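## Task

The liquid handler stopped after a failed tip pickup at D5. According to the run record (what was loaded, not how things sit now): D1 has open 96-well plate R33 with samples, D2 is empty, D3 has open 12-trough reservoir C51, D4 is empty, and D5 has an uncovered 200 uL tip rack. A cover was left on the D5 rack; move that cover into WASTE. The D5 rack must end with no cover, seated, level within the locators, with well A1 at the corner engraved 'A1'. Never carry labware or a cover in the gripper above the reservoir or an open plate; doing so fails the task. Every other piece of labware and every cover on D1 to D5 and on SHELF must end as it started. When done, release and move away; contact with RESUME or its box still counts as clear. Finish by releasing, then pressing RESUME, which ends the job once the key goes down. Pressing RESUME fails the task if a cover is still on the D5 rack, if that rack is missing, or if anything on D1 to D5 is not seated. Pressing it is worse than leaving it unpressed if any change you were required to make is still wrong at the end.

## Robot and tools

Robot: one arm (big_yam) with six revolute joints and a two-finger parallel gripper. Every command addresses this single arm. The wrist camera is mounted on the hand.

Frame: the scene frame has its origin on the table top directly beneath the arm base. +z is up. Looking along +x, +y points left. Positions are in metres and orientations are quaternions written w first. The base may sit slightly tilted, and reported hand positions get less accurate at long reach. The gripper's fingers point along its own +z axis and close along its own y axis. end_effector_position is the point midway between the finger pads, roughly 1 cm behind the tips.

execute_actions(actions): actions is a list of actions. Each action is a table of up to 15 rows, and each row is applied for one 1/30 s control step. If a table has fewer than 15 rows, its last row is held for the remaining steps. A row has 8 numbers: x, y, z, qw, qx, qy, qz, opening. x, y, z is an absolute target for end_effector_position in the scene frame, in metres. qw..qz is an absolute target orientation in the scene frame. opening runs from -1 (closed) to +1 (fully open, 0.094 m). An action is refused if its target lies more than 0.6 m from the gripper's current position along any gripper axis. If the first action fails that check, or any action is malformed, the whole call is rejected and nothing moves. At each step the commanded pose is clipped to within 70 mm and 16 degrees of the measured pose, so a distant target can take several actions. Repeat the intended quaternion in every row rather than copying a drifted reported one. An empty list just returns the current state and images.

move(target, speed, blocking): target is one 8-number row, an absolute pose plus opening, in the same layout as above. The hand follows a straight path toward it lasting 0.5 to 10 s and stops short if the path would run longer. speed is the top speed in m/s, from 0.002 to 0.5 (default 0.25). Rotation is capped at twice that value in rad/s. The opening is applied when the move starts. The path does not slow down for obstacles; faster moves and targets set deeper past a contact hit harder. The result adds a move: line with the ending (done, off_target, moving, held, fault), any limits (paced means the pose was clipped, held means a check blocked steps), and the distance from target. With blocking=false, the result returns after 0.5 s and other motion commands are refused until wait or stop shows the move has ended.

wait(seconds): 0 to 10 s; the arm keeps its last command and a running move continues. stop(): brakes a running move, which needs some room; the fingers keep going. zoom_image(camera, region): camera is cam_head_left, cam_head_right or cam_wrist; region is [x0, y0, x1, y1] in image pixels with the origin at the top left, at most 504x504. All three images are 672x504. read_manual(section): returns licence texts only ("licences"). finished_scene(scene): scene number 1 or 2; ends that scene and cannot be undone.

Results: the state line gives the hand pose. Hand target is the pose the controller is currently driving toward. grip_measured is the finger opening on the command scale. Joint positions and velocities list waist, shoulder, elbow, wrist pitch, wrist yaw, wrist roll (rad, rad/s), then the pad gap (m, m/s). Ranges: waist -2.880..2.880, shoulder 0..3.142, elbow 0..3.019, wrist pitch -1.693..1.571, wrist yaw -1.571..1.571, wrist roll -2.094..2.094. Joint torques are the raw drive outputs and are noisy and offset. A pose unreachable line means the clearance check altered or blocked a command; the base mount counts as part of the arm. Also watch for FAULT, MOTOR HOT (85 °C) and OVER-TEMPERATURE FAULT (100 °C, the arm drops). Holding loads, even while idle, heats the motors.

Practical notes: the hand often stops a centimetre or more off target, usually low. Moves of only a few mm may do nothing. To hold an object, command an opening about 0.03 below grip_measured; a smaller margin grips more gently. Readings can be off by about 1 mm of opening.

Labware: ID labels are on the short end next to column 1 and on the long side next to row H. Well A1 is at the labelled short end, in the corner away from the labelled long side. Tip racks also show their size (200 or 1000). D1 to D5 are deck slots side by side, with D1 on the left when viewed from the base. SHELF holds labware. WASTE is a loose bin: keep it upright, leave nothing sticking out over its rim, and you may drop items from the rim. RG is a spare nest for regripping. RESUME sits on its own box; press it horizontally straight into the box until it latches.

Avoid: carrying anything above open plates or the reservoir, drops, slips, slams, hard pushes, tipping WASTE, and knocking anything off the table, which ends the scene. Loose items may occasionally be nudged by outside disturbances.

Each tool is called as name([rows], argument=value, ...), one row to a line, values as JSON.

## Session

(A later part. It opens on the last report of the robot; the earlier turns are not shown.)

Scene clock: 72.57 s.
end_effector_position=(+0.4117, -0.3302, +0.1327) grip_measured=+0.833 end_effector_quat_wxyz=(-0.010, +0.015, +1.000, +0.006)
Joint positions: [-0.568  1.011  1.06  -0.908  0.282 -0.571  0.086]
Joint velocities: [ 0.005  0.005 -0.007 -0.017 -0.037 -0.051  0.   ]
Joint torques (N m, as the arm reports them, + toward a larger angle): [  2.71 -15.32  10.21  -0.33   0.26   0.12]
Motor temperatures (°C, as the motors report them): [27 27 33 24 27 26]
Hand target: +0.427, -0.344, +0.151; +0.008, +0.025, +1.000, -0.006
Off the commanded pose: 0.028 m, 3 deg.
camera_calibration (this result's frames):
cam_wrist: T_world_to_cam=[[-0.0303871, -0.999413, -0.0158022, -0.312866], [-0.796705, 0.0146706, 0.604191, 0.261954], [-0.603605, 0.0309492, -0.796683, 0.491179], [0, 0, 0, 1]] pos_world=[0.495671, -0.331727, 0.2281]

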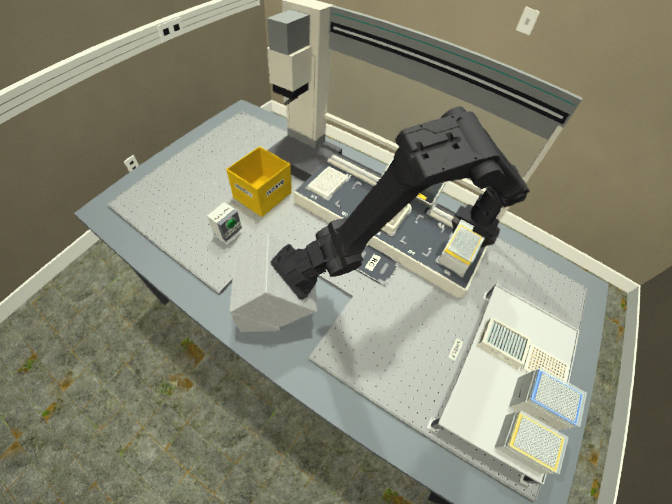

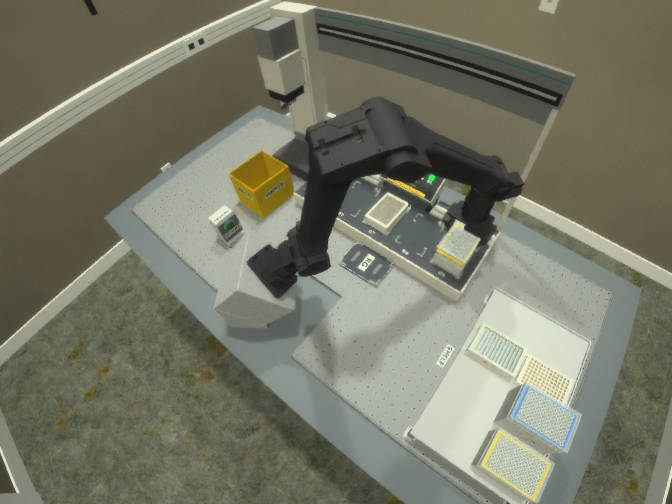

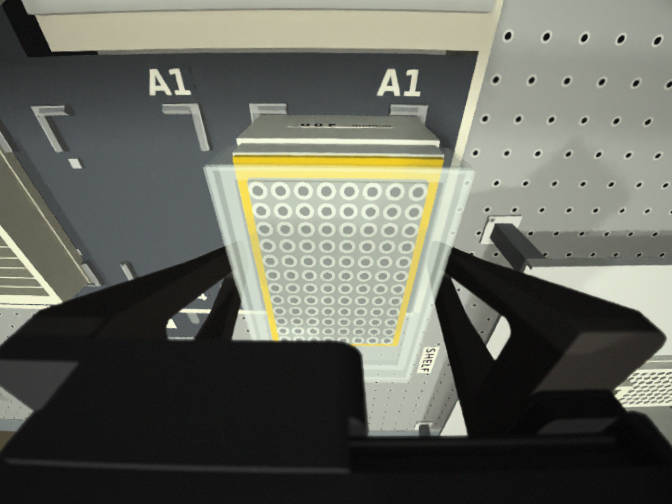

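execute_actions([
  [[0.427,-0.344,0.154,0.008,0.025,1,-0.006,0.77],[0.427,-0.344,0.157,0.008,0.025,1,-0.006,0.77],[0.427,-0.344,0.16,0.008,0.025,1,-0.006,0.77],[0.427,-0.344,0.163,0.008,0.025,1,-0.006,0.77],[0.427,-0.344,0.166,0.008,0.025,1,-0.006,0.77],[0.427,-0.344,0.169,0.008,0.025,1,-0.006,0.77],[0.427,-0.344,0.172,0.008,0.025,1,-0.006,0.77],[0.427,-0.344,0.175,0.008,0.025,1,-0.006,0.77],[0.427,-0.344,0.178,0.008,0.025,1,-0.006,0.77],[0.427,-0.344,0.181,0.008,0.025,1,-0.006,0.77],[0.427,-0.344,0.184,0.008,0.025,1,-0.006,0.77]],
  [[0.427,-0.344,0.184,0.008,0.025,1,-0.006,0.77]],
])

move(target=[0.33,-0.22,0.17,0,0,1,0,0.77], speed=0.15)

move(target=[0.24,-0.22,0.115,0,0,1,0,0.77], speed=0.15)

Scene clock: 80.20 s.
end_effector_position=(+0.4130, -0.3325, +0.1680) grip_measured=+0.833 end_effector_quat_wxyz=(-0.009, +0.015, +1.000, +0.003)
Joint positions: [-0.535  0.959  1.098 -1.     0.307 -0.547  0.086]
Joint velocities: [-0.005 -0.005 -0.002  0.022  0.051 -0.051  0.001]
Joint torques (N m, as the arm reports them, + toward a larger angle): [  2.58 -14.35  10.48  -0.28   0.12   0.13]
Motor temperatures (°C, as the motors report them): [27 27 33 24 27 26]
Hand target: +0.427, -0.344, +0.184; +0.008, +0.025, +1.000, -0.006
Off the commanded pose: 0.024 m, 2 deg.
camera_calibration (this result's frames):
cam_wrist: T_world_to_cam=[[-0.0306125, -0.999482, -0.00989822, -0.315488], [-0.798138, 0.0184819, 0.602191, 0.243906], [-0.601696, 0.0263347, -0.798291, 0.518094], [0, 0, 0, 1]] pos_world=[0.496748, -0.333476, 0.263589]

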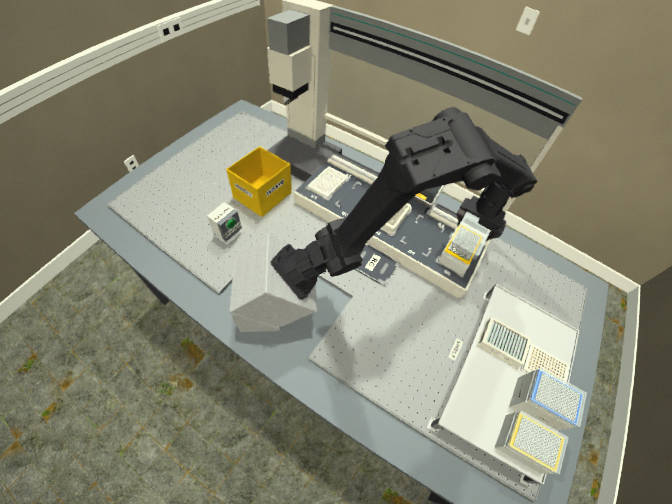

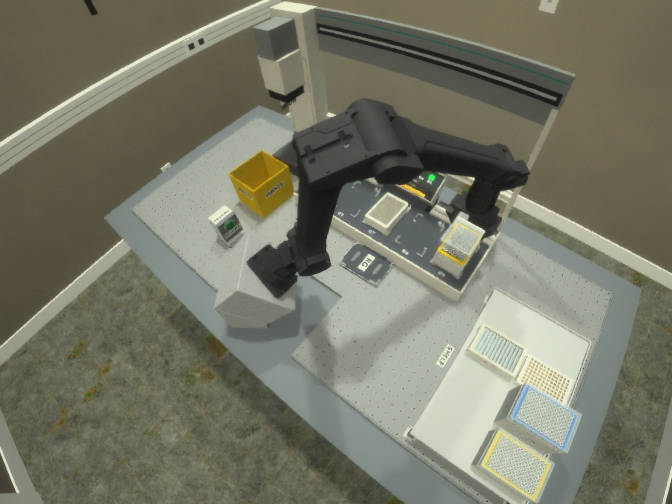

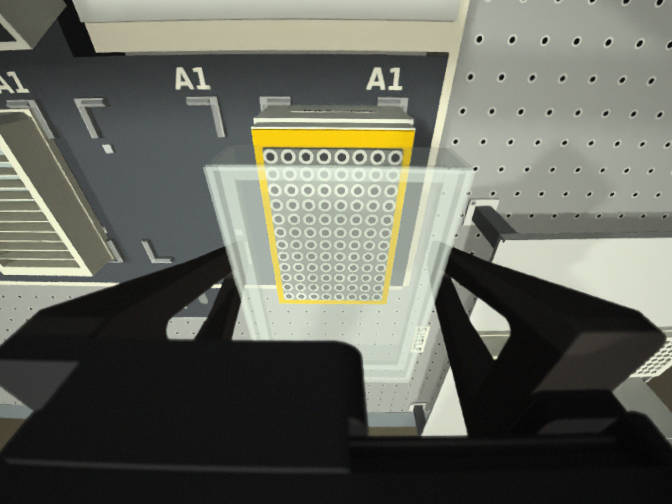

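Scene clock: 81.60 s.
end_effector_position=(+0.3314, -0.2212, +0.1714) grip_measured=+0.833 end_effector_quat_wxyz=(-0.004, -0.007, +1.000, -0.000)
Joint positions: [-0.299  0.697  0.733 -0.959  0.458 -0.399  0.086]
Joint velocities: [ 0.005 -0.005  0.007 -0.002 -0.037  0.022  0.001]
Joint torques (N m, as the arm reports them, + toward a larger angle): [ 1.51 -7.74  6.32  0.35  0.15  0.1 ]
Motor temperatures (°C, as the motors report them): [27 27 33 24 27 26]
Hand target: +0.331, -0.219, +0.172; -0.001, -0.001, +1.000, -0.001
Off the commanded pose: 0.002 m, 1 deg.
move: done
camera_calibration (this result's frames):
cam_wrist: T_world_to_cam=[[0.0147964, -0.999886, -0.00288408, -0.223004], [-0.803705, -0.0136092, 0.594872, 0.170632], [-0.594844, -0.00648403, -0.803815, 0.460273], [0, 0, 0, 1]] pos_world=[0.414228, -0.217672, 0.267827]

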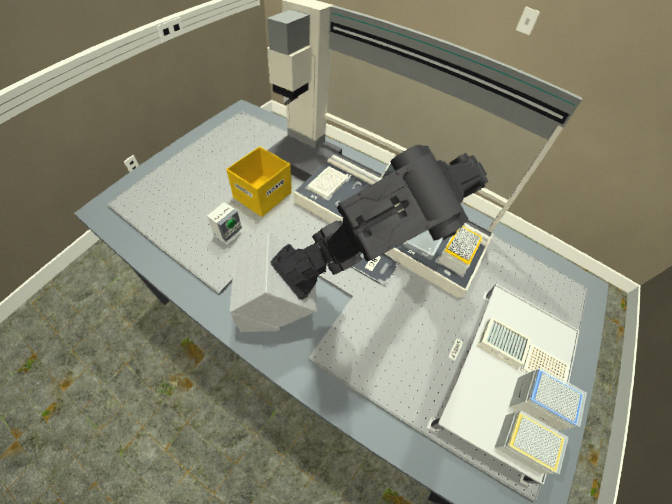

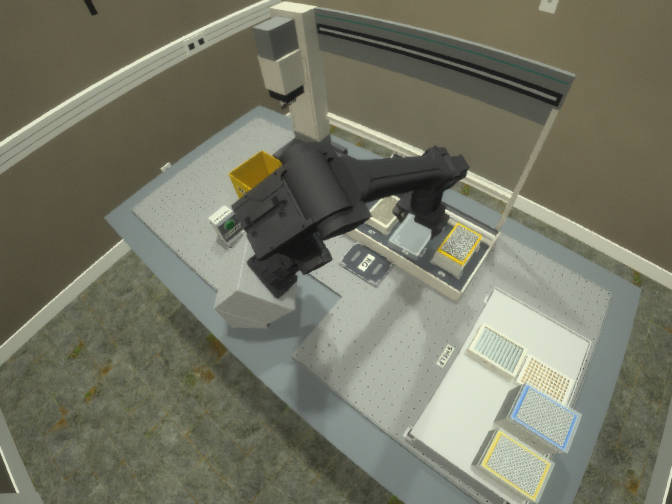

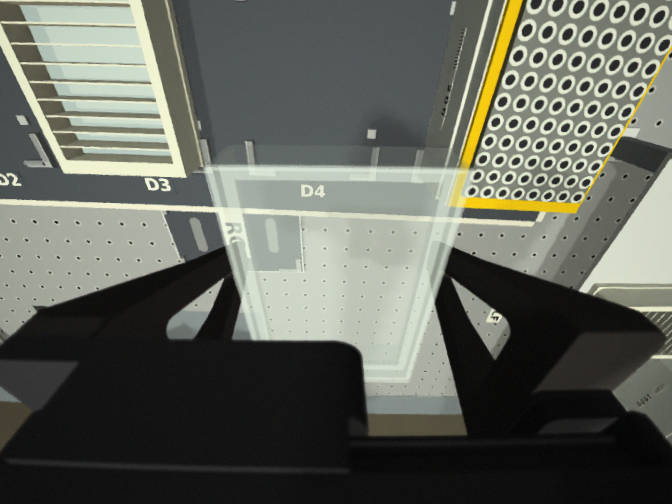

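Scene clock: 82.87 s.
end_effector_position=(+0.2401, -0.2184, +0.1167) grip_measured=+0.833 end_effector_quat_wxyz=(-0.002, +0.006, +1.000, +0.006)
Joint positions: [-0.64   0.546  0.469 -0.755  0.227 -0.649  0.086]
Joint velocities: [-0.015 -0.005 -0.007 -0.012 -0.139  0.022 -0.001]
Joint torques (N m, as the arm reports them, + toward a larger angle): [-0.19 -6.03  5.79  0.5  -0.14 -0.15]
Motor temperatures (°C, as the motors report them): [27 27 33 24 27 26]
Hand target: +0.239, -0.219, +0.117; +0.002, +0.002, +1.000, +0.001
Off the commanded pose: 0.002 m, 1 deg.
move: done
camera_calibration (this result's frames):
cam_wrist: T_world_to_cam=[[-0.0114271, -0.999827, -0.0146514, -0.21138], [-0.806188, 0.00054383, 0.591659, 0.13389], [-0.591549, 0.0185727, -0.806055, 0.366868], [0, 0, 0, 1]] pos_world=[0.322546, -0.21823, 0.213401]

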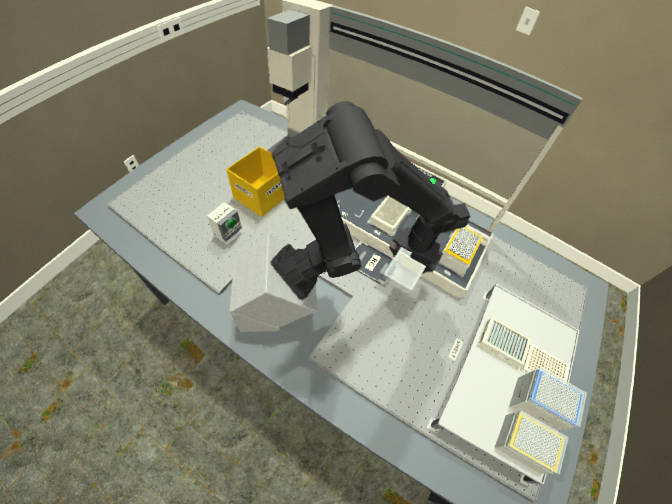

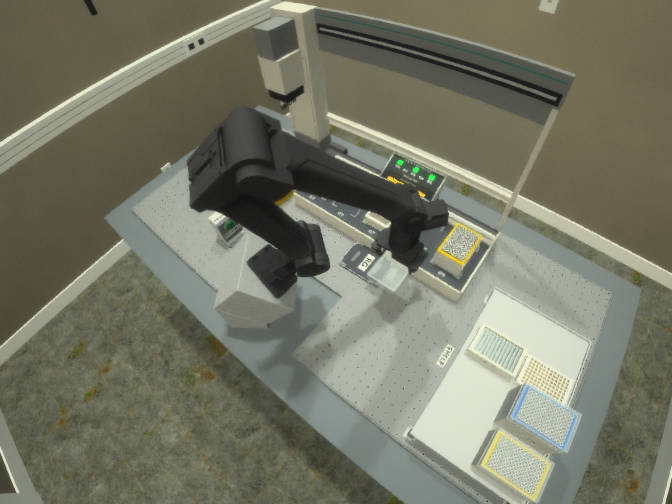

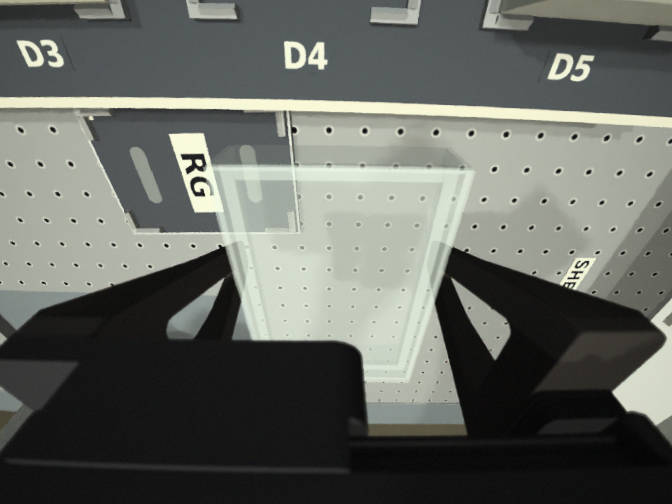

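move(target=[0.255,0.008,0.13,0,0,1,0,0.77], speed=0.15)

move(target=[0.255,0.17,0.21,0,0,1,0,0.77], speed=0.2)

move(target=[0.27,0.35,0.21,0,0,1,0,0.77], speed=0.2)

Scene clock: 95.57 s.
end_effector_position=(+0.2377, +0.0021, +0.1227) grip_measured=+0.833 end_effector_quat_wxyz=(-0.013, -0.017, +1.000, -0.011)
Joint positions: [ 0.471  1.047  0.375 -0.824  0.778  0.489  0.086]
Joint velocities: [-0.015  0.005 -0.002 -0.012  0.022 -0.007  0.   ]
Joint torques (N m, as the arm reports them, + toward a larger angle): [ 3.57 -1.02  7.42 -0.38  0.27  0.14]
Motor temperatures (°C, as the motors report them): [27 27 32 24 27 26]
Hand target: +0.253, +0.004, +0.130; -0.004, -0.004, +1.000, -0.007
Off the commanded pose: 0.020 m, 3 deg.
move: off_target
camera_calibration (this result's frames):
cam_wrist: T_world_to_cam=[[0.0338573, -0.999273, 0.0175265, -0.00550664], [-0.792644, -0.0161666, 0.609471, 0.122987], [-0.608745, -0.0345273, -0.792615, 0.368764], [0, 0, 0, 1]] pos_world=[0.322155, 0.00921809, 0.217427]

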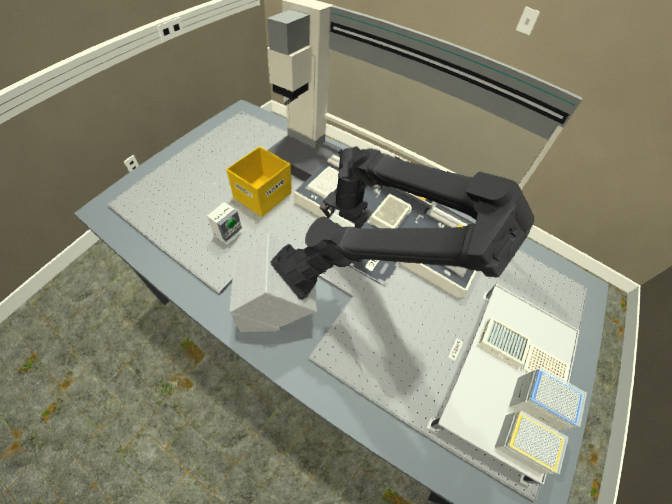

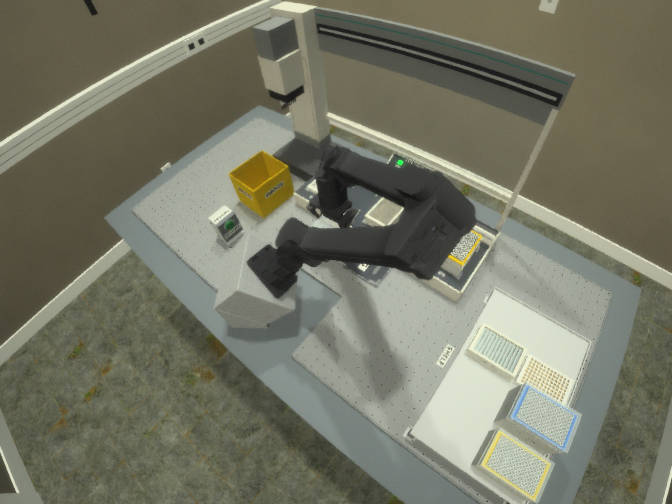

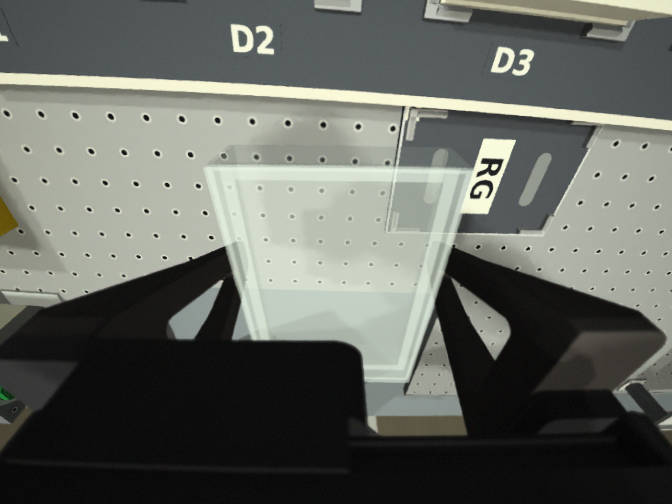

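Scene clock: 97.07 s.
end_effector_position=(+0.2482, +0.1586, +0.1992) grip_measured=+0.833 end_effector_quat_wxyz=(-0.002, -0.012, +1.000, -0.012)
Joint positions: [ 0.964  1.58   0.726 -1.089  0.72   1.158  0.086]
Joint velocities: [-0.005 -0.005 -0.007 -0.007 -0.081 -0.022  0.001]
Joint torques (N m, as the arm reports them, + toward a larger angle): [ 7.29 -3.6   8.68 -0.34  0.12  0.13]
Motor temperatures (°C, as the motors report them): [27 27 32 24 27 26]
Hand target: +0.258, +0.168, +0.207; +0.001, +0.000, +1.000, -0.005
Off the commanded pose: 0.017 m, 2 deg.
move: off_target
camera_calibration (this result's frames):
cam_wrist: T_world_to_cam=[[0.024319, -0.999501, 0.02018, 0.15104], [-0.805991, -0.00766065, 0.591878, 0.0926322], [-0.591428, -0.0306588, -0.805775, 0.438925], [0, 0, 0, 1]] pos_world=[0.33058, 0.165131, 0.295799]

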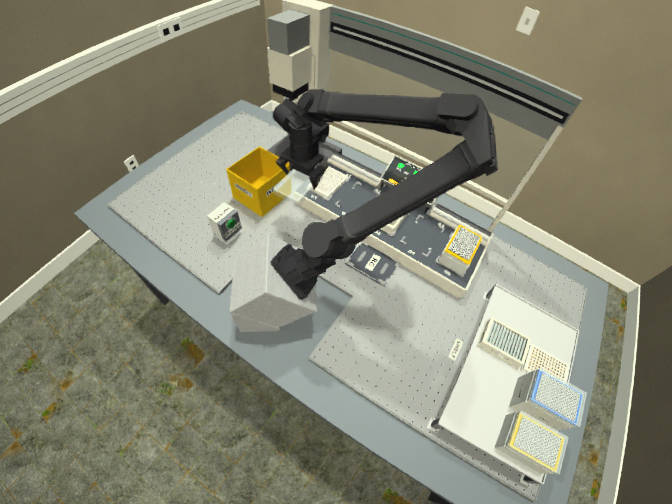

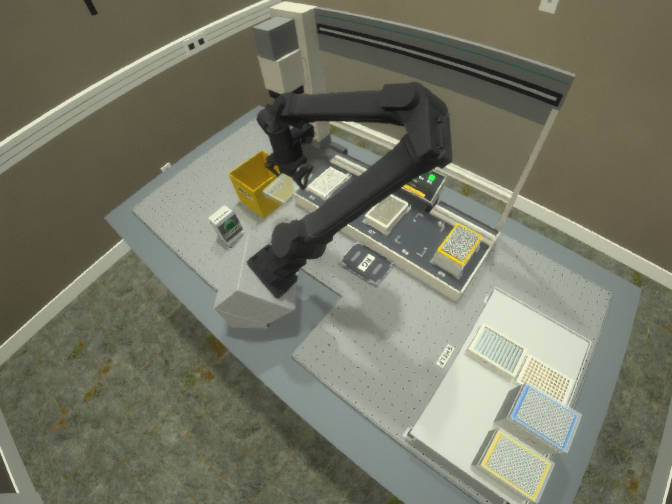

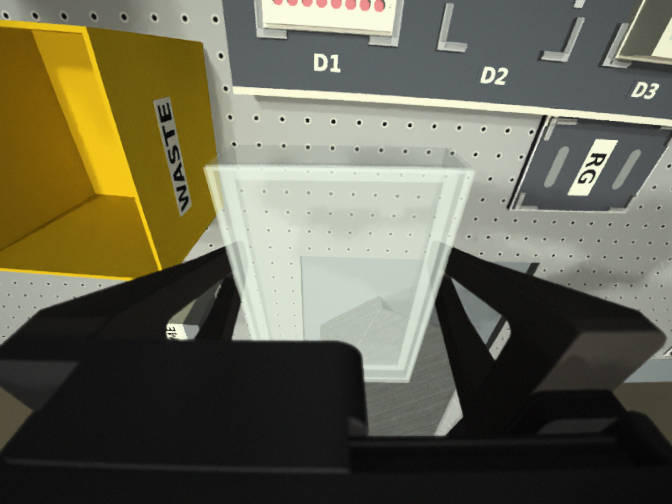

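Scene clock: 98.40 s.
end_effector_position=(+0.2656, +0.3366, +0.1983) grip_measured=+0.833 end_effector_quat_wxyz=(-0.003, -0.010, +1.000, -0.009)
Joint positions: [ 1.051  2.072  1.161 -1.092  0.683  1.263  0.086]
Joint velocities: [-0.015  0.005 -0.017 -0.042  0.007  0.037 -0.   ]
Joint torques (N m, as the arm reports them, + toward a larger angle): [11.75 -9.78  9.13 -0.39  0.06  0.13]
Motor temperatures (°C, as the motors report them): [28 27 32 24 27 26]
Hand target: +0.271, +0.349, +0.207; +0.000, +0.000, +1.000, -0.000
Off the commanded pose: 0.018 m, 2 deg.
move: off_target
camera_calibration (this result's frames):
cam_wrist: T_world_to_cam=[[0.019117, -0.99972, 0.0139655, 0.331222], [-0.805242, -0.00711559, 0.592904, 0.107959], [-0.592639, -0.0225802, -0.805152, 0.451364], [0, 0, 0, 1]] pos_world=[0.348097, 0.34209, 0.294782]

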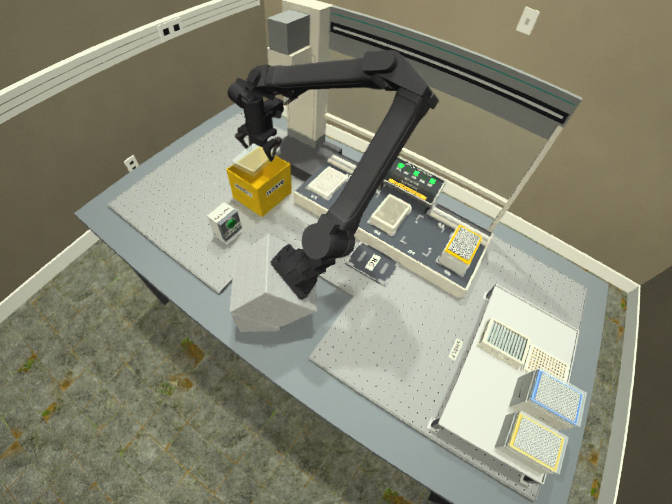

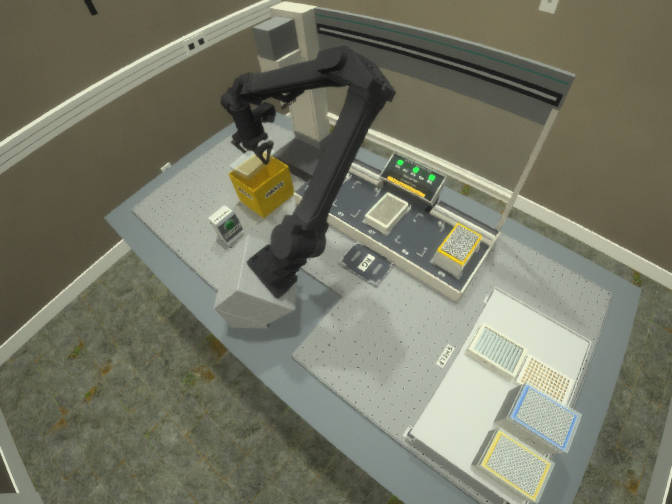

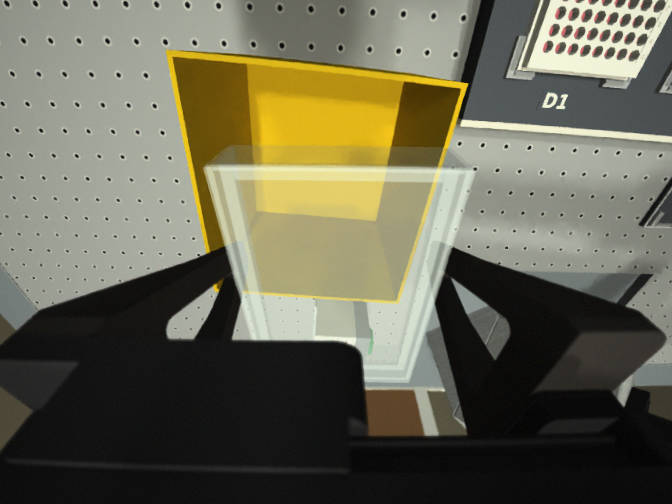

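move(target=[0.28,0.358,0.165,0,0.035,1,0,0.77], speed=0.08)

Scene clock: 105.13 s.
end_effector_position=(+0.2710, +0.3506, +0.1703) grip_measured=+0.833 end_effector_quat_wxyz=(+0.001, +0.022, +1.000, -0.001)
Joint positions: [ 1.013  2.12   1.161 -0.993  0.701  1.265  0.086]
Joint velocities: [ 0.015 -0.024 -0.012 -0.012 -0.007 -0.066 -0.001]
Joint torques (N m, as the arm reports them, + toward a larger angle): [ 10.2  -10.33   7.71   0.37   0.3    0.02]
Motor temperatures (°C, as the motors report them): [28 27 33 24 27 26]
Hand target: +0.279, +0.357, +0.165; -0.000, +0.035, +0.999, +0.001
Off the commanded pose: 0.013 m, 2 deg.
move: off_target
camera_calibration (this result's frames):
cam_wrist: T_world_to_cam=[[-0.0432275, -0.999064, -0.00173897, 0.364866], [-0.809806, 0.0340192, 0.58571, 0.11702], [-0.585102, 0.026727, -0.810519, 0.414006], [0, 0, 0, 1]] pos_world=[0.352771, 0.349478, 0.267654]

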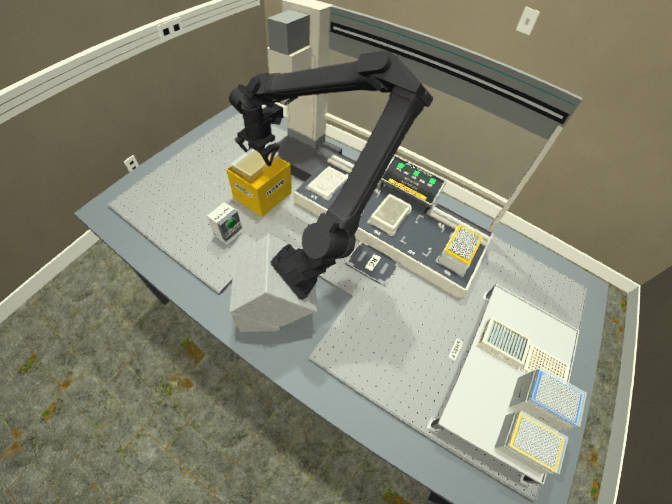

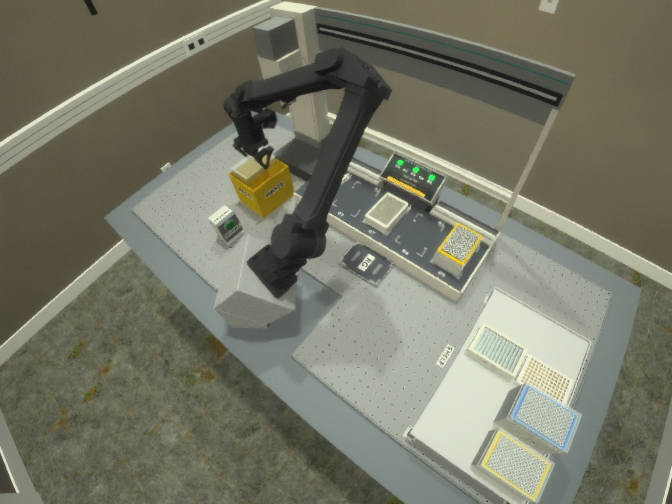

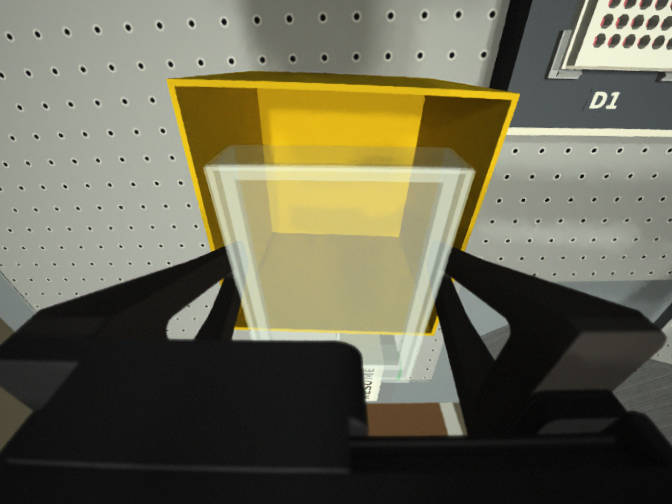

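move(target=[0.289,0.352,0.112,0,0.05,1,0,0.77], speed=0.06)

Scene clock: 109.03 s.
end_effector_position=(+0.2920, +0.3565, +0.1283) grip_measured=+0.833 end_effector_quat_wxyz=(+0.006, +0.056, +0.998, +0.013)
Joint positions: [ 0.927  2.154  1.144 -0.831  0.727  1.199  0.086]
Joint velocities: [-0.015  0.005 -0.002  0.002 -0.066  0.022 -0.   ]
Joint torques (N m, as the arm reports them, + toward a larger angle): [ 10.62 -10.35   4.78   0.52   0.34  -0.15]
Motor temperatures (°C, as the motors report them): [28 27 32 24 27 26]
Hand target: +0.287, +0.351, +0.113; -0.001, +0.050, +0.999, +0.001
Off the commanded pose: 0.017 m, 2 deg.
move: off_target
camera_calibration (this result's frames):
cam_wrist: T_world_to_cam=[[-0.111046, -0.993342, -0.0306762, 0.393041], [-0.811971, 0.0728862, 0.579129, 0.146026], [-0.573037, 0.0892184, -0.814659, 0.366793], [0, 0, 0, 1]] pos_world=[0.372401, 0.347056, 0.2263]

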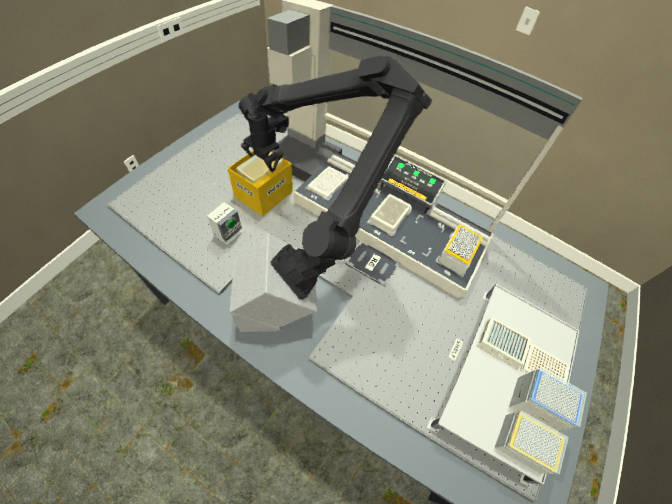

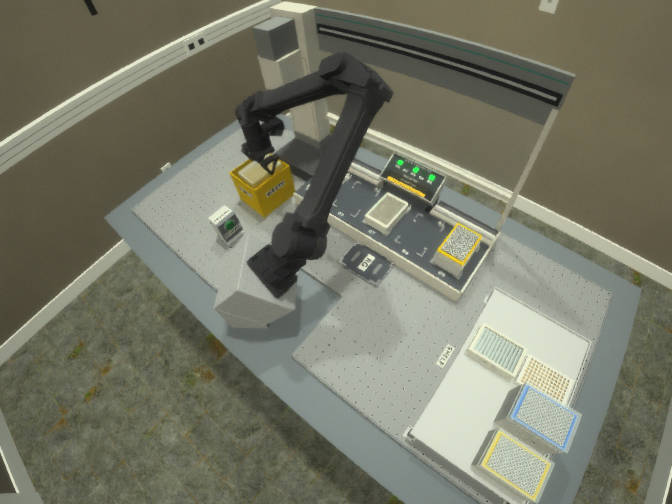

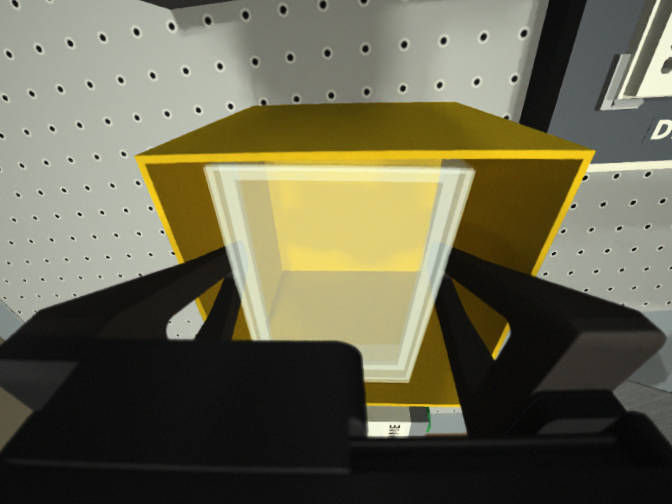

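Inside the rim. Release.

execute_actions([
  [[0.281,0.347,0.112,0,0.05,1,0,0.77]],
  [[0.281,0.347,0.112,0,0.05,1,0,0.95]],
])

move(target=[0.28,0.35,0.21,0,0.03,1,0,0.95], speed=0.15)

move(target=[0.11,0.21,0.19,0.183,-0.683,0.683,0.183,-1])

Scene clock: 114.03 s.
end_effector_position=(+0.2843, +0.3505, +0.1232) grip_measured=+0.948 end_effector_quat_wxyz=(+0.005, +0.050, +0.999, +0.008)
Joint positions: [ 0.927  2.154  1.121 -0.822  0.729  1.198  0.092]
Joint velocities: [-0.015 -0.005  0.007  0.007  0.037 -0.022  0.   ]
Joint torques (N m, as the arm reports them, + toward a larger angle): [ 10.53 -10.89   4.78   0.47   0.3   -0.05]
Motor temperatures (°C, as the motors report them): [28 27 32 24 27 26]
Hand target: +0.281, +0.347, +0.112; +0.000, +0.050, +0.999, +0.000
Off the commanded pose: 0.012 m, 1 deg.
camera_calibration (this result's frames):
cam_wrist: T_world_to_cam=[[-0.100455, -0.994742, -0.0199426, 0.382262], [-0.810768, 0.0702251, 0.58114, 0.143511], [-0.576684, 0.074547, -0.813559, 0.364813], [0, 0, 0, 1]] pos_world=[0.365136, 0.342978, 0.22102]

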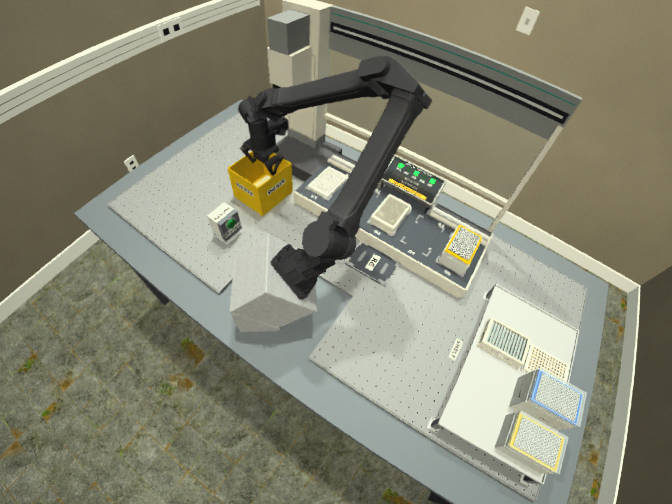

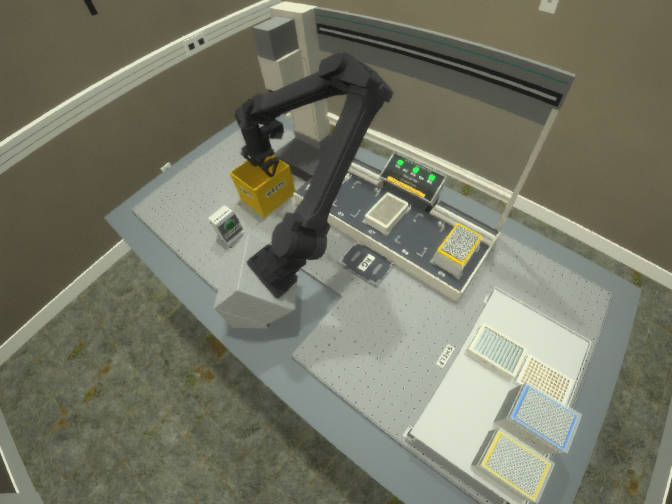

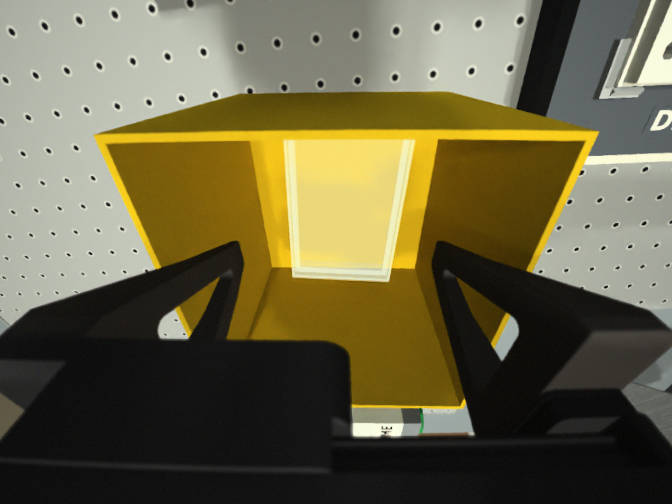

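Scene clock: 115.03 s.
end_effector_position=(+0.2718, +0.3415, +0.1992) grip_measured=+0.948 end_effector_quat_wxyz=(-0.002, +0.015, +1.000, -0.012)
Joint positions: [ 1.046  2.087  1.19  -1.11   0.688  1.31   0.092]
Joint velocities: [-0.024 -0.005 -0.002 -0.002  0.066  0.066 -0.001]
Joint torques (N m, as the arm reports them, + toward a larger angle): [ 11.49 -11.98   8.97  -0.36   0.06   0.12]
Motor temperatures (°C, as the motors report them): [28 27 32 24 27 26]
Hand target: +0.282, +0.351, +0.209; +0.001, +0.030, +1.000, -0.001
Off the commanded pose: 0.016 m, 2 deg.
move: off_target
camera_calibration (this result's frames):
cam_wrist: T_world_to_cam=[[-0.029208, -0.999357, 0.0207871, 0.347697], [-0.806225, 0.0358465, 0.590522, 0.0984874], [-0.590888, 0.000488898, -0.806754, 0.447857], [0, 0, 0, 1]] pos_world=[0.354191, 0.343724, 0.295923]

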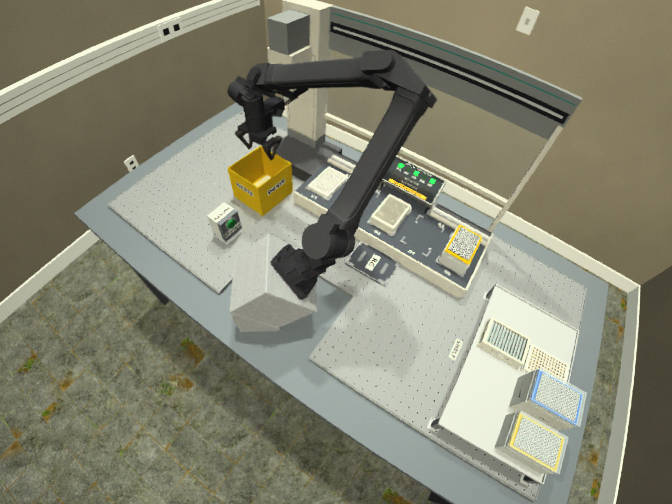

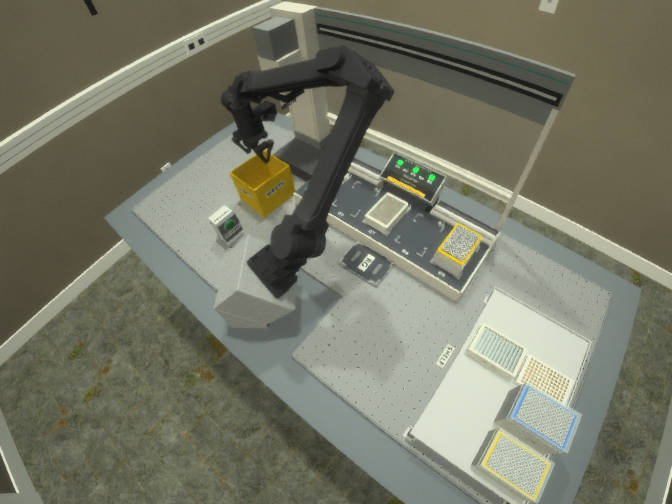

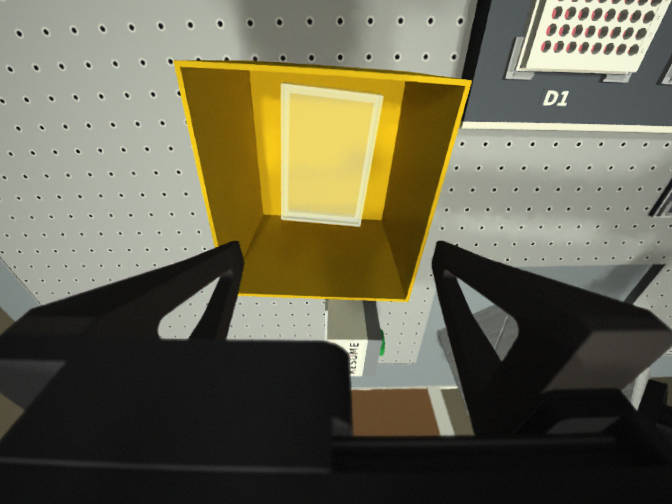

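Scene clock: 118.93 s.
end_effector_position=(+0.1134, +0.2107, +0.1935) grip_measured=-0.986 end_effector_quat_wxyz=(-0.174, +0.679, -0.690, -0.183)
Joint positions: [ 1.267  1.472  0.337 -0.412  0.463 -0.344  0.001]
Joint velocities: [-0.005  0.005  0.012  0.022  0.007  0.022 -0.   ]
Joint torques (N m, as the arm reports them, + toward a larger angle): [ 4.77 -1.75  6.41  1.48 -0.24 -0.15]
Motor temperatures (°C, as the motors report them): [28 27 32 24 27 26]
Hand target: +0.111, +0.209, +0.194; -0.180, +0.685, -0.682, -0.185
Off the commanded pose: 0.005 m, 1 deg.
move: done
camera_calibration (this result's frames):
cam_wrist: T_world_to_cam=[[0.999779, -0.00968186, -0.0186793, -0.105199], [-0.00739813, -0.992906, 0.118671, 0.196308], [-0.0196957, -0.118506, -0.992758, 0.346022], [0, 0, 0, 1]] pos_world=[0.113443, 0.234903, 0.318255]

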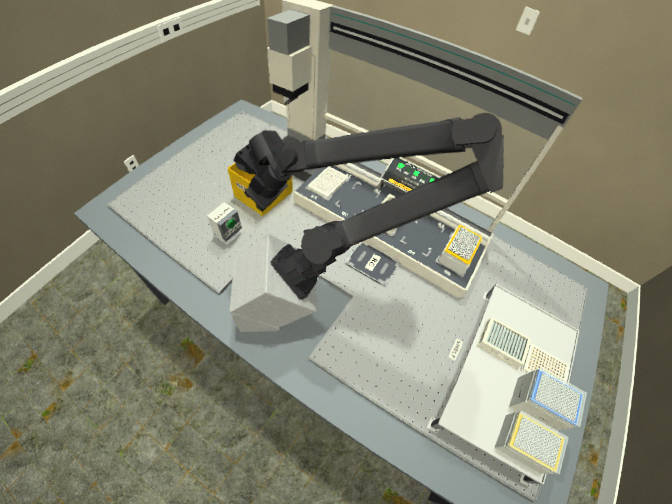

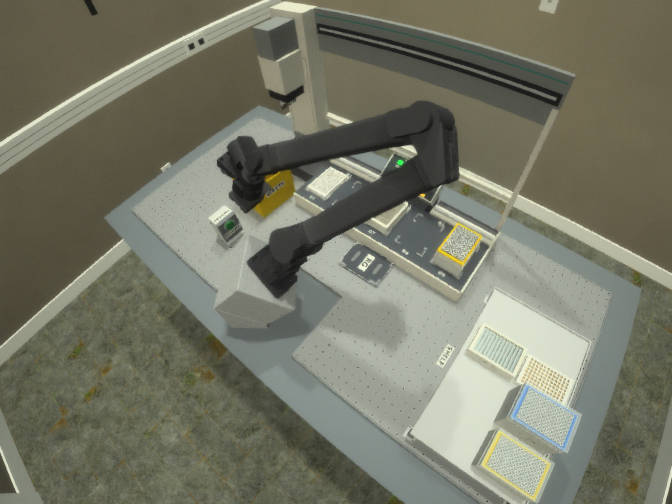

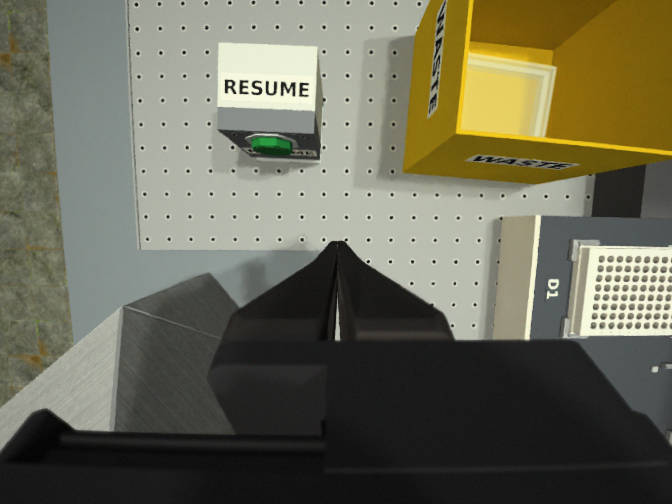

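move(target=[0.055,0.25,0.075,0,0,0.94,0.342,-1])

zoom_image(camera="cam_head_right", region=[290,140,510,305])

Scene clock: 125.93 s.
end_effector_position=(+0.0557, +0.2525, +0.0836) grip_measured=-0.986 end_effector_quat_wxyz=(+0.004, -0.013, +0.937, +0.350)
Joint positions: [1.122 2.3   0.192 0.826 0.351 0.943 0.001]
Joint velocities: [ 0.015 -0.005 -0.007 -0.007 -0.037  0.007 -0.001]
Joint torques (N m, as the arm reports them, + toward a larger angle): [ 4.67 -4.71  0.49  1.58 -0.15  0.05]
Motor temperatures (°C, as the motors report them): [28 27 32 24 27 26]
Hand target: +0.055, +0.247, +0.079; -0.002, -0.001, +0.939, +0.343
Off the commanded pose: 0.009 m, 2 deg.
move: done
camera_calibration (this result's frames):
cam_wrist: T_world_to_cam=[[0.0275734, -0.752877, -0.657584, 0.246068], [-0.808003, -0.404091, 0.428768, 0.120489], [-0.588533, 0.519507, -0.619469, 0.0801462], [0, 0, 0, 1]] pos_world=[0.137739, 0.192311, 0.159796]

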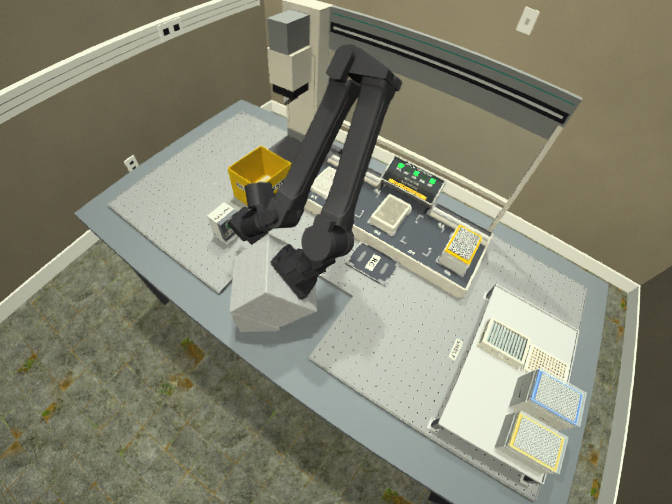

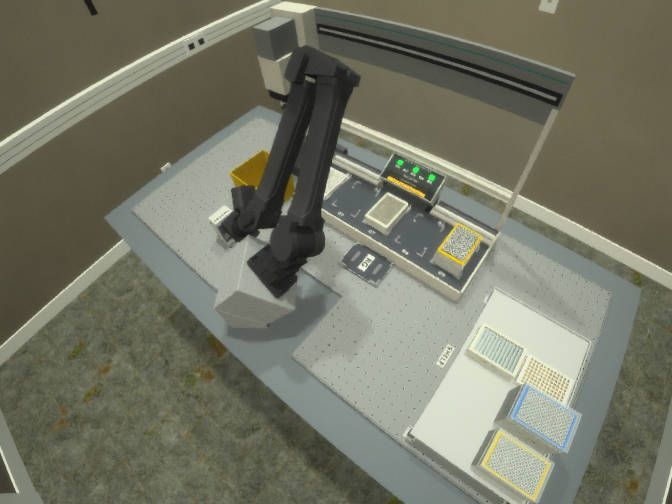

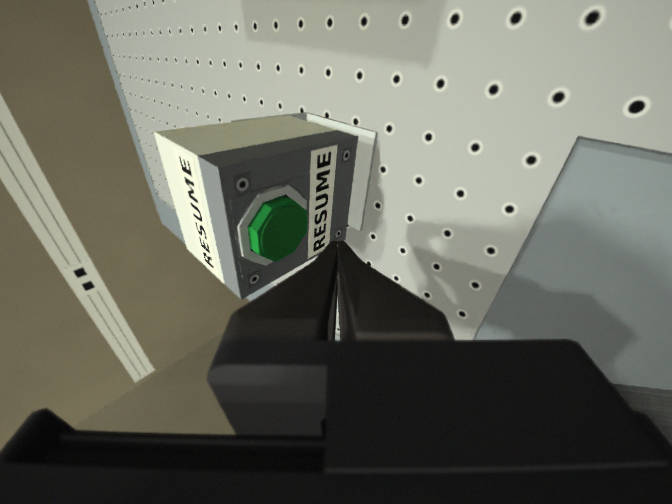

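Region (290, 140, 510, 305) of cam_head_right's 672x504 image, scaled by 2.291, with more detail than that image has; it fills the top 378 rows of this view, and the rest is white.

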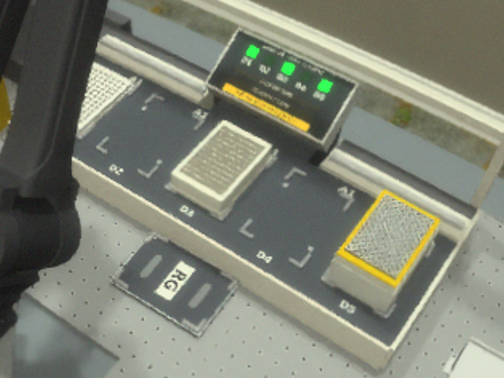

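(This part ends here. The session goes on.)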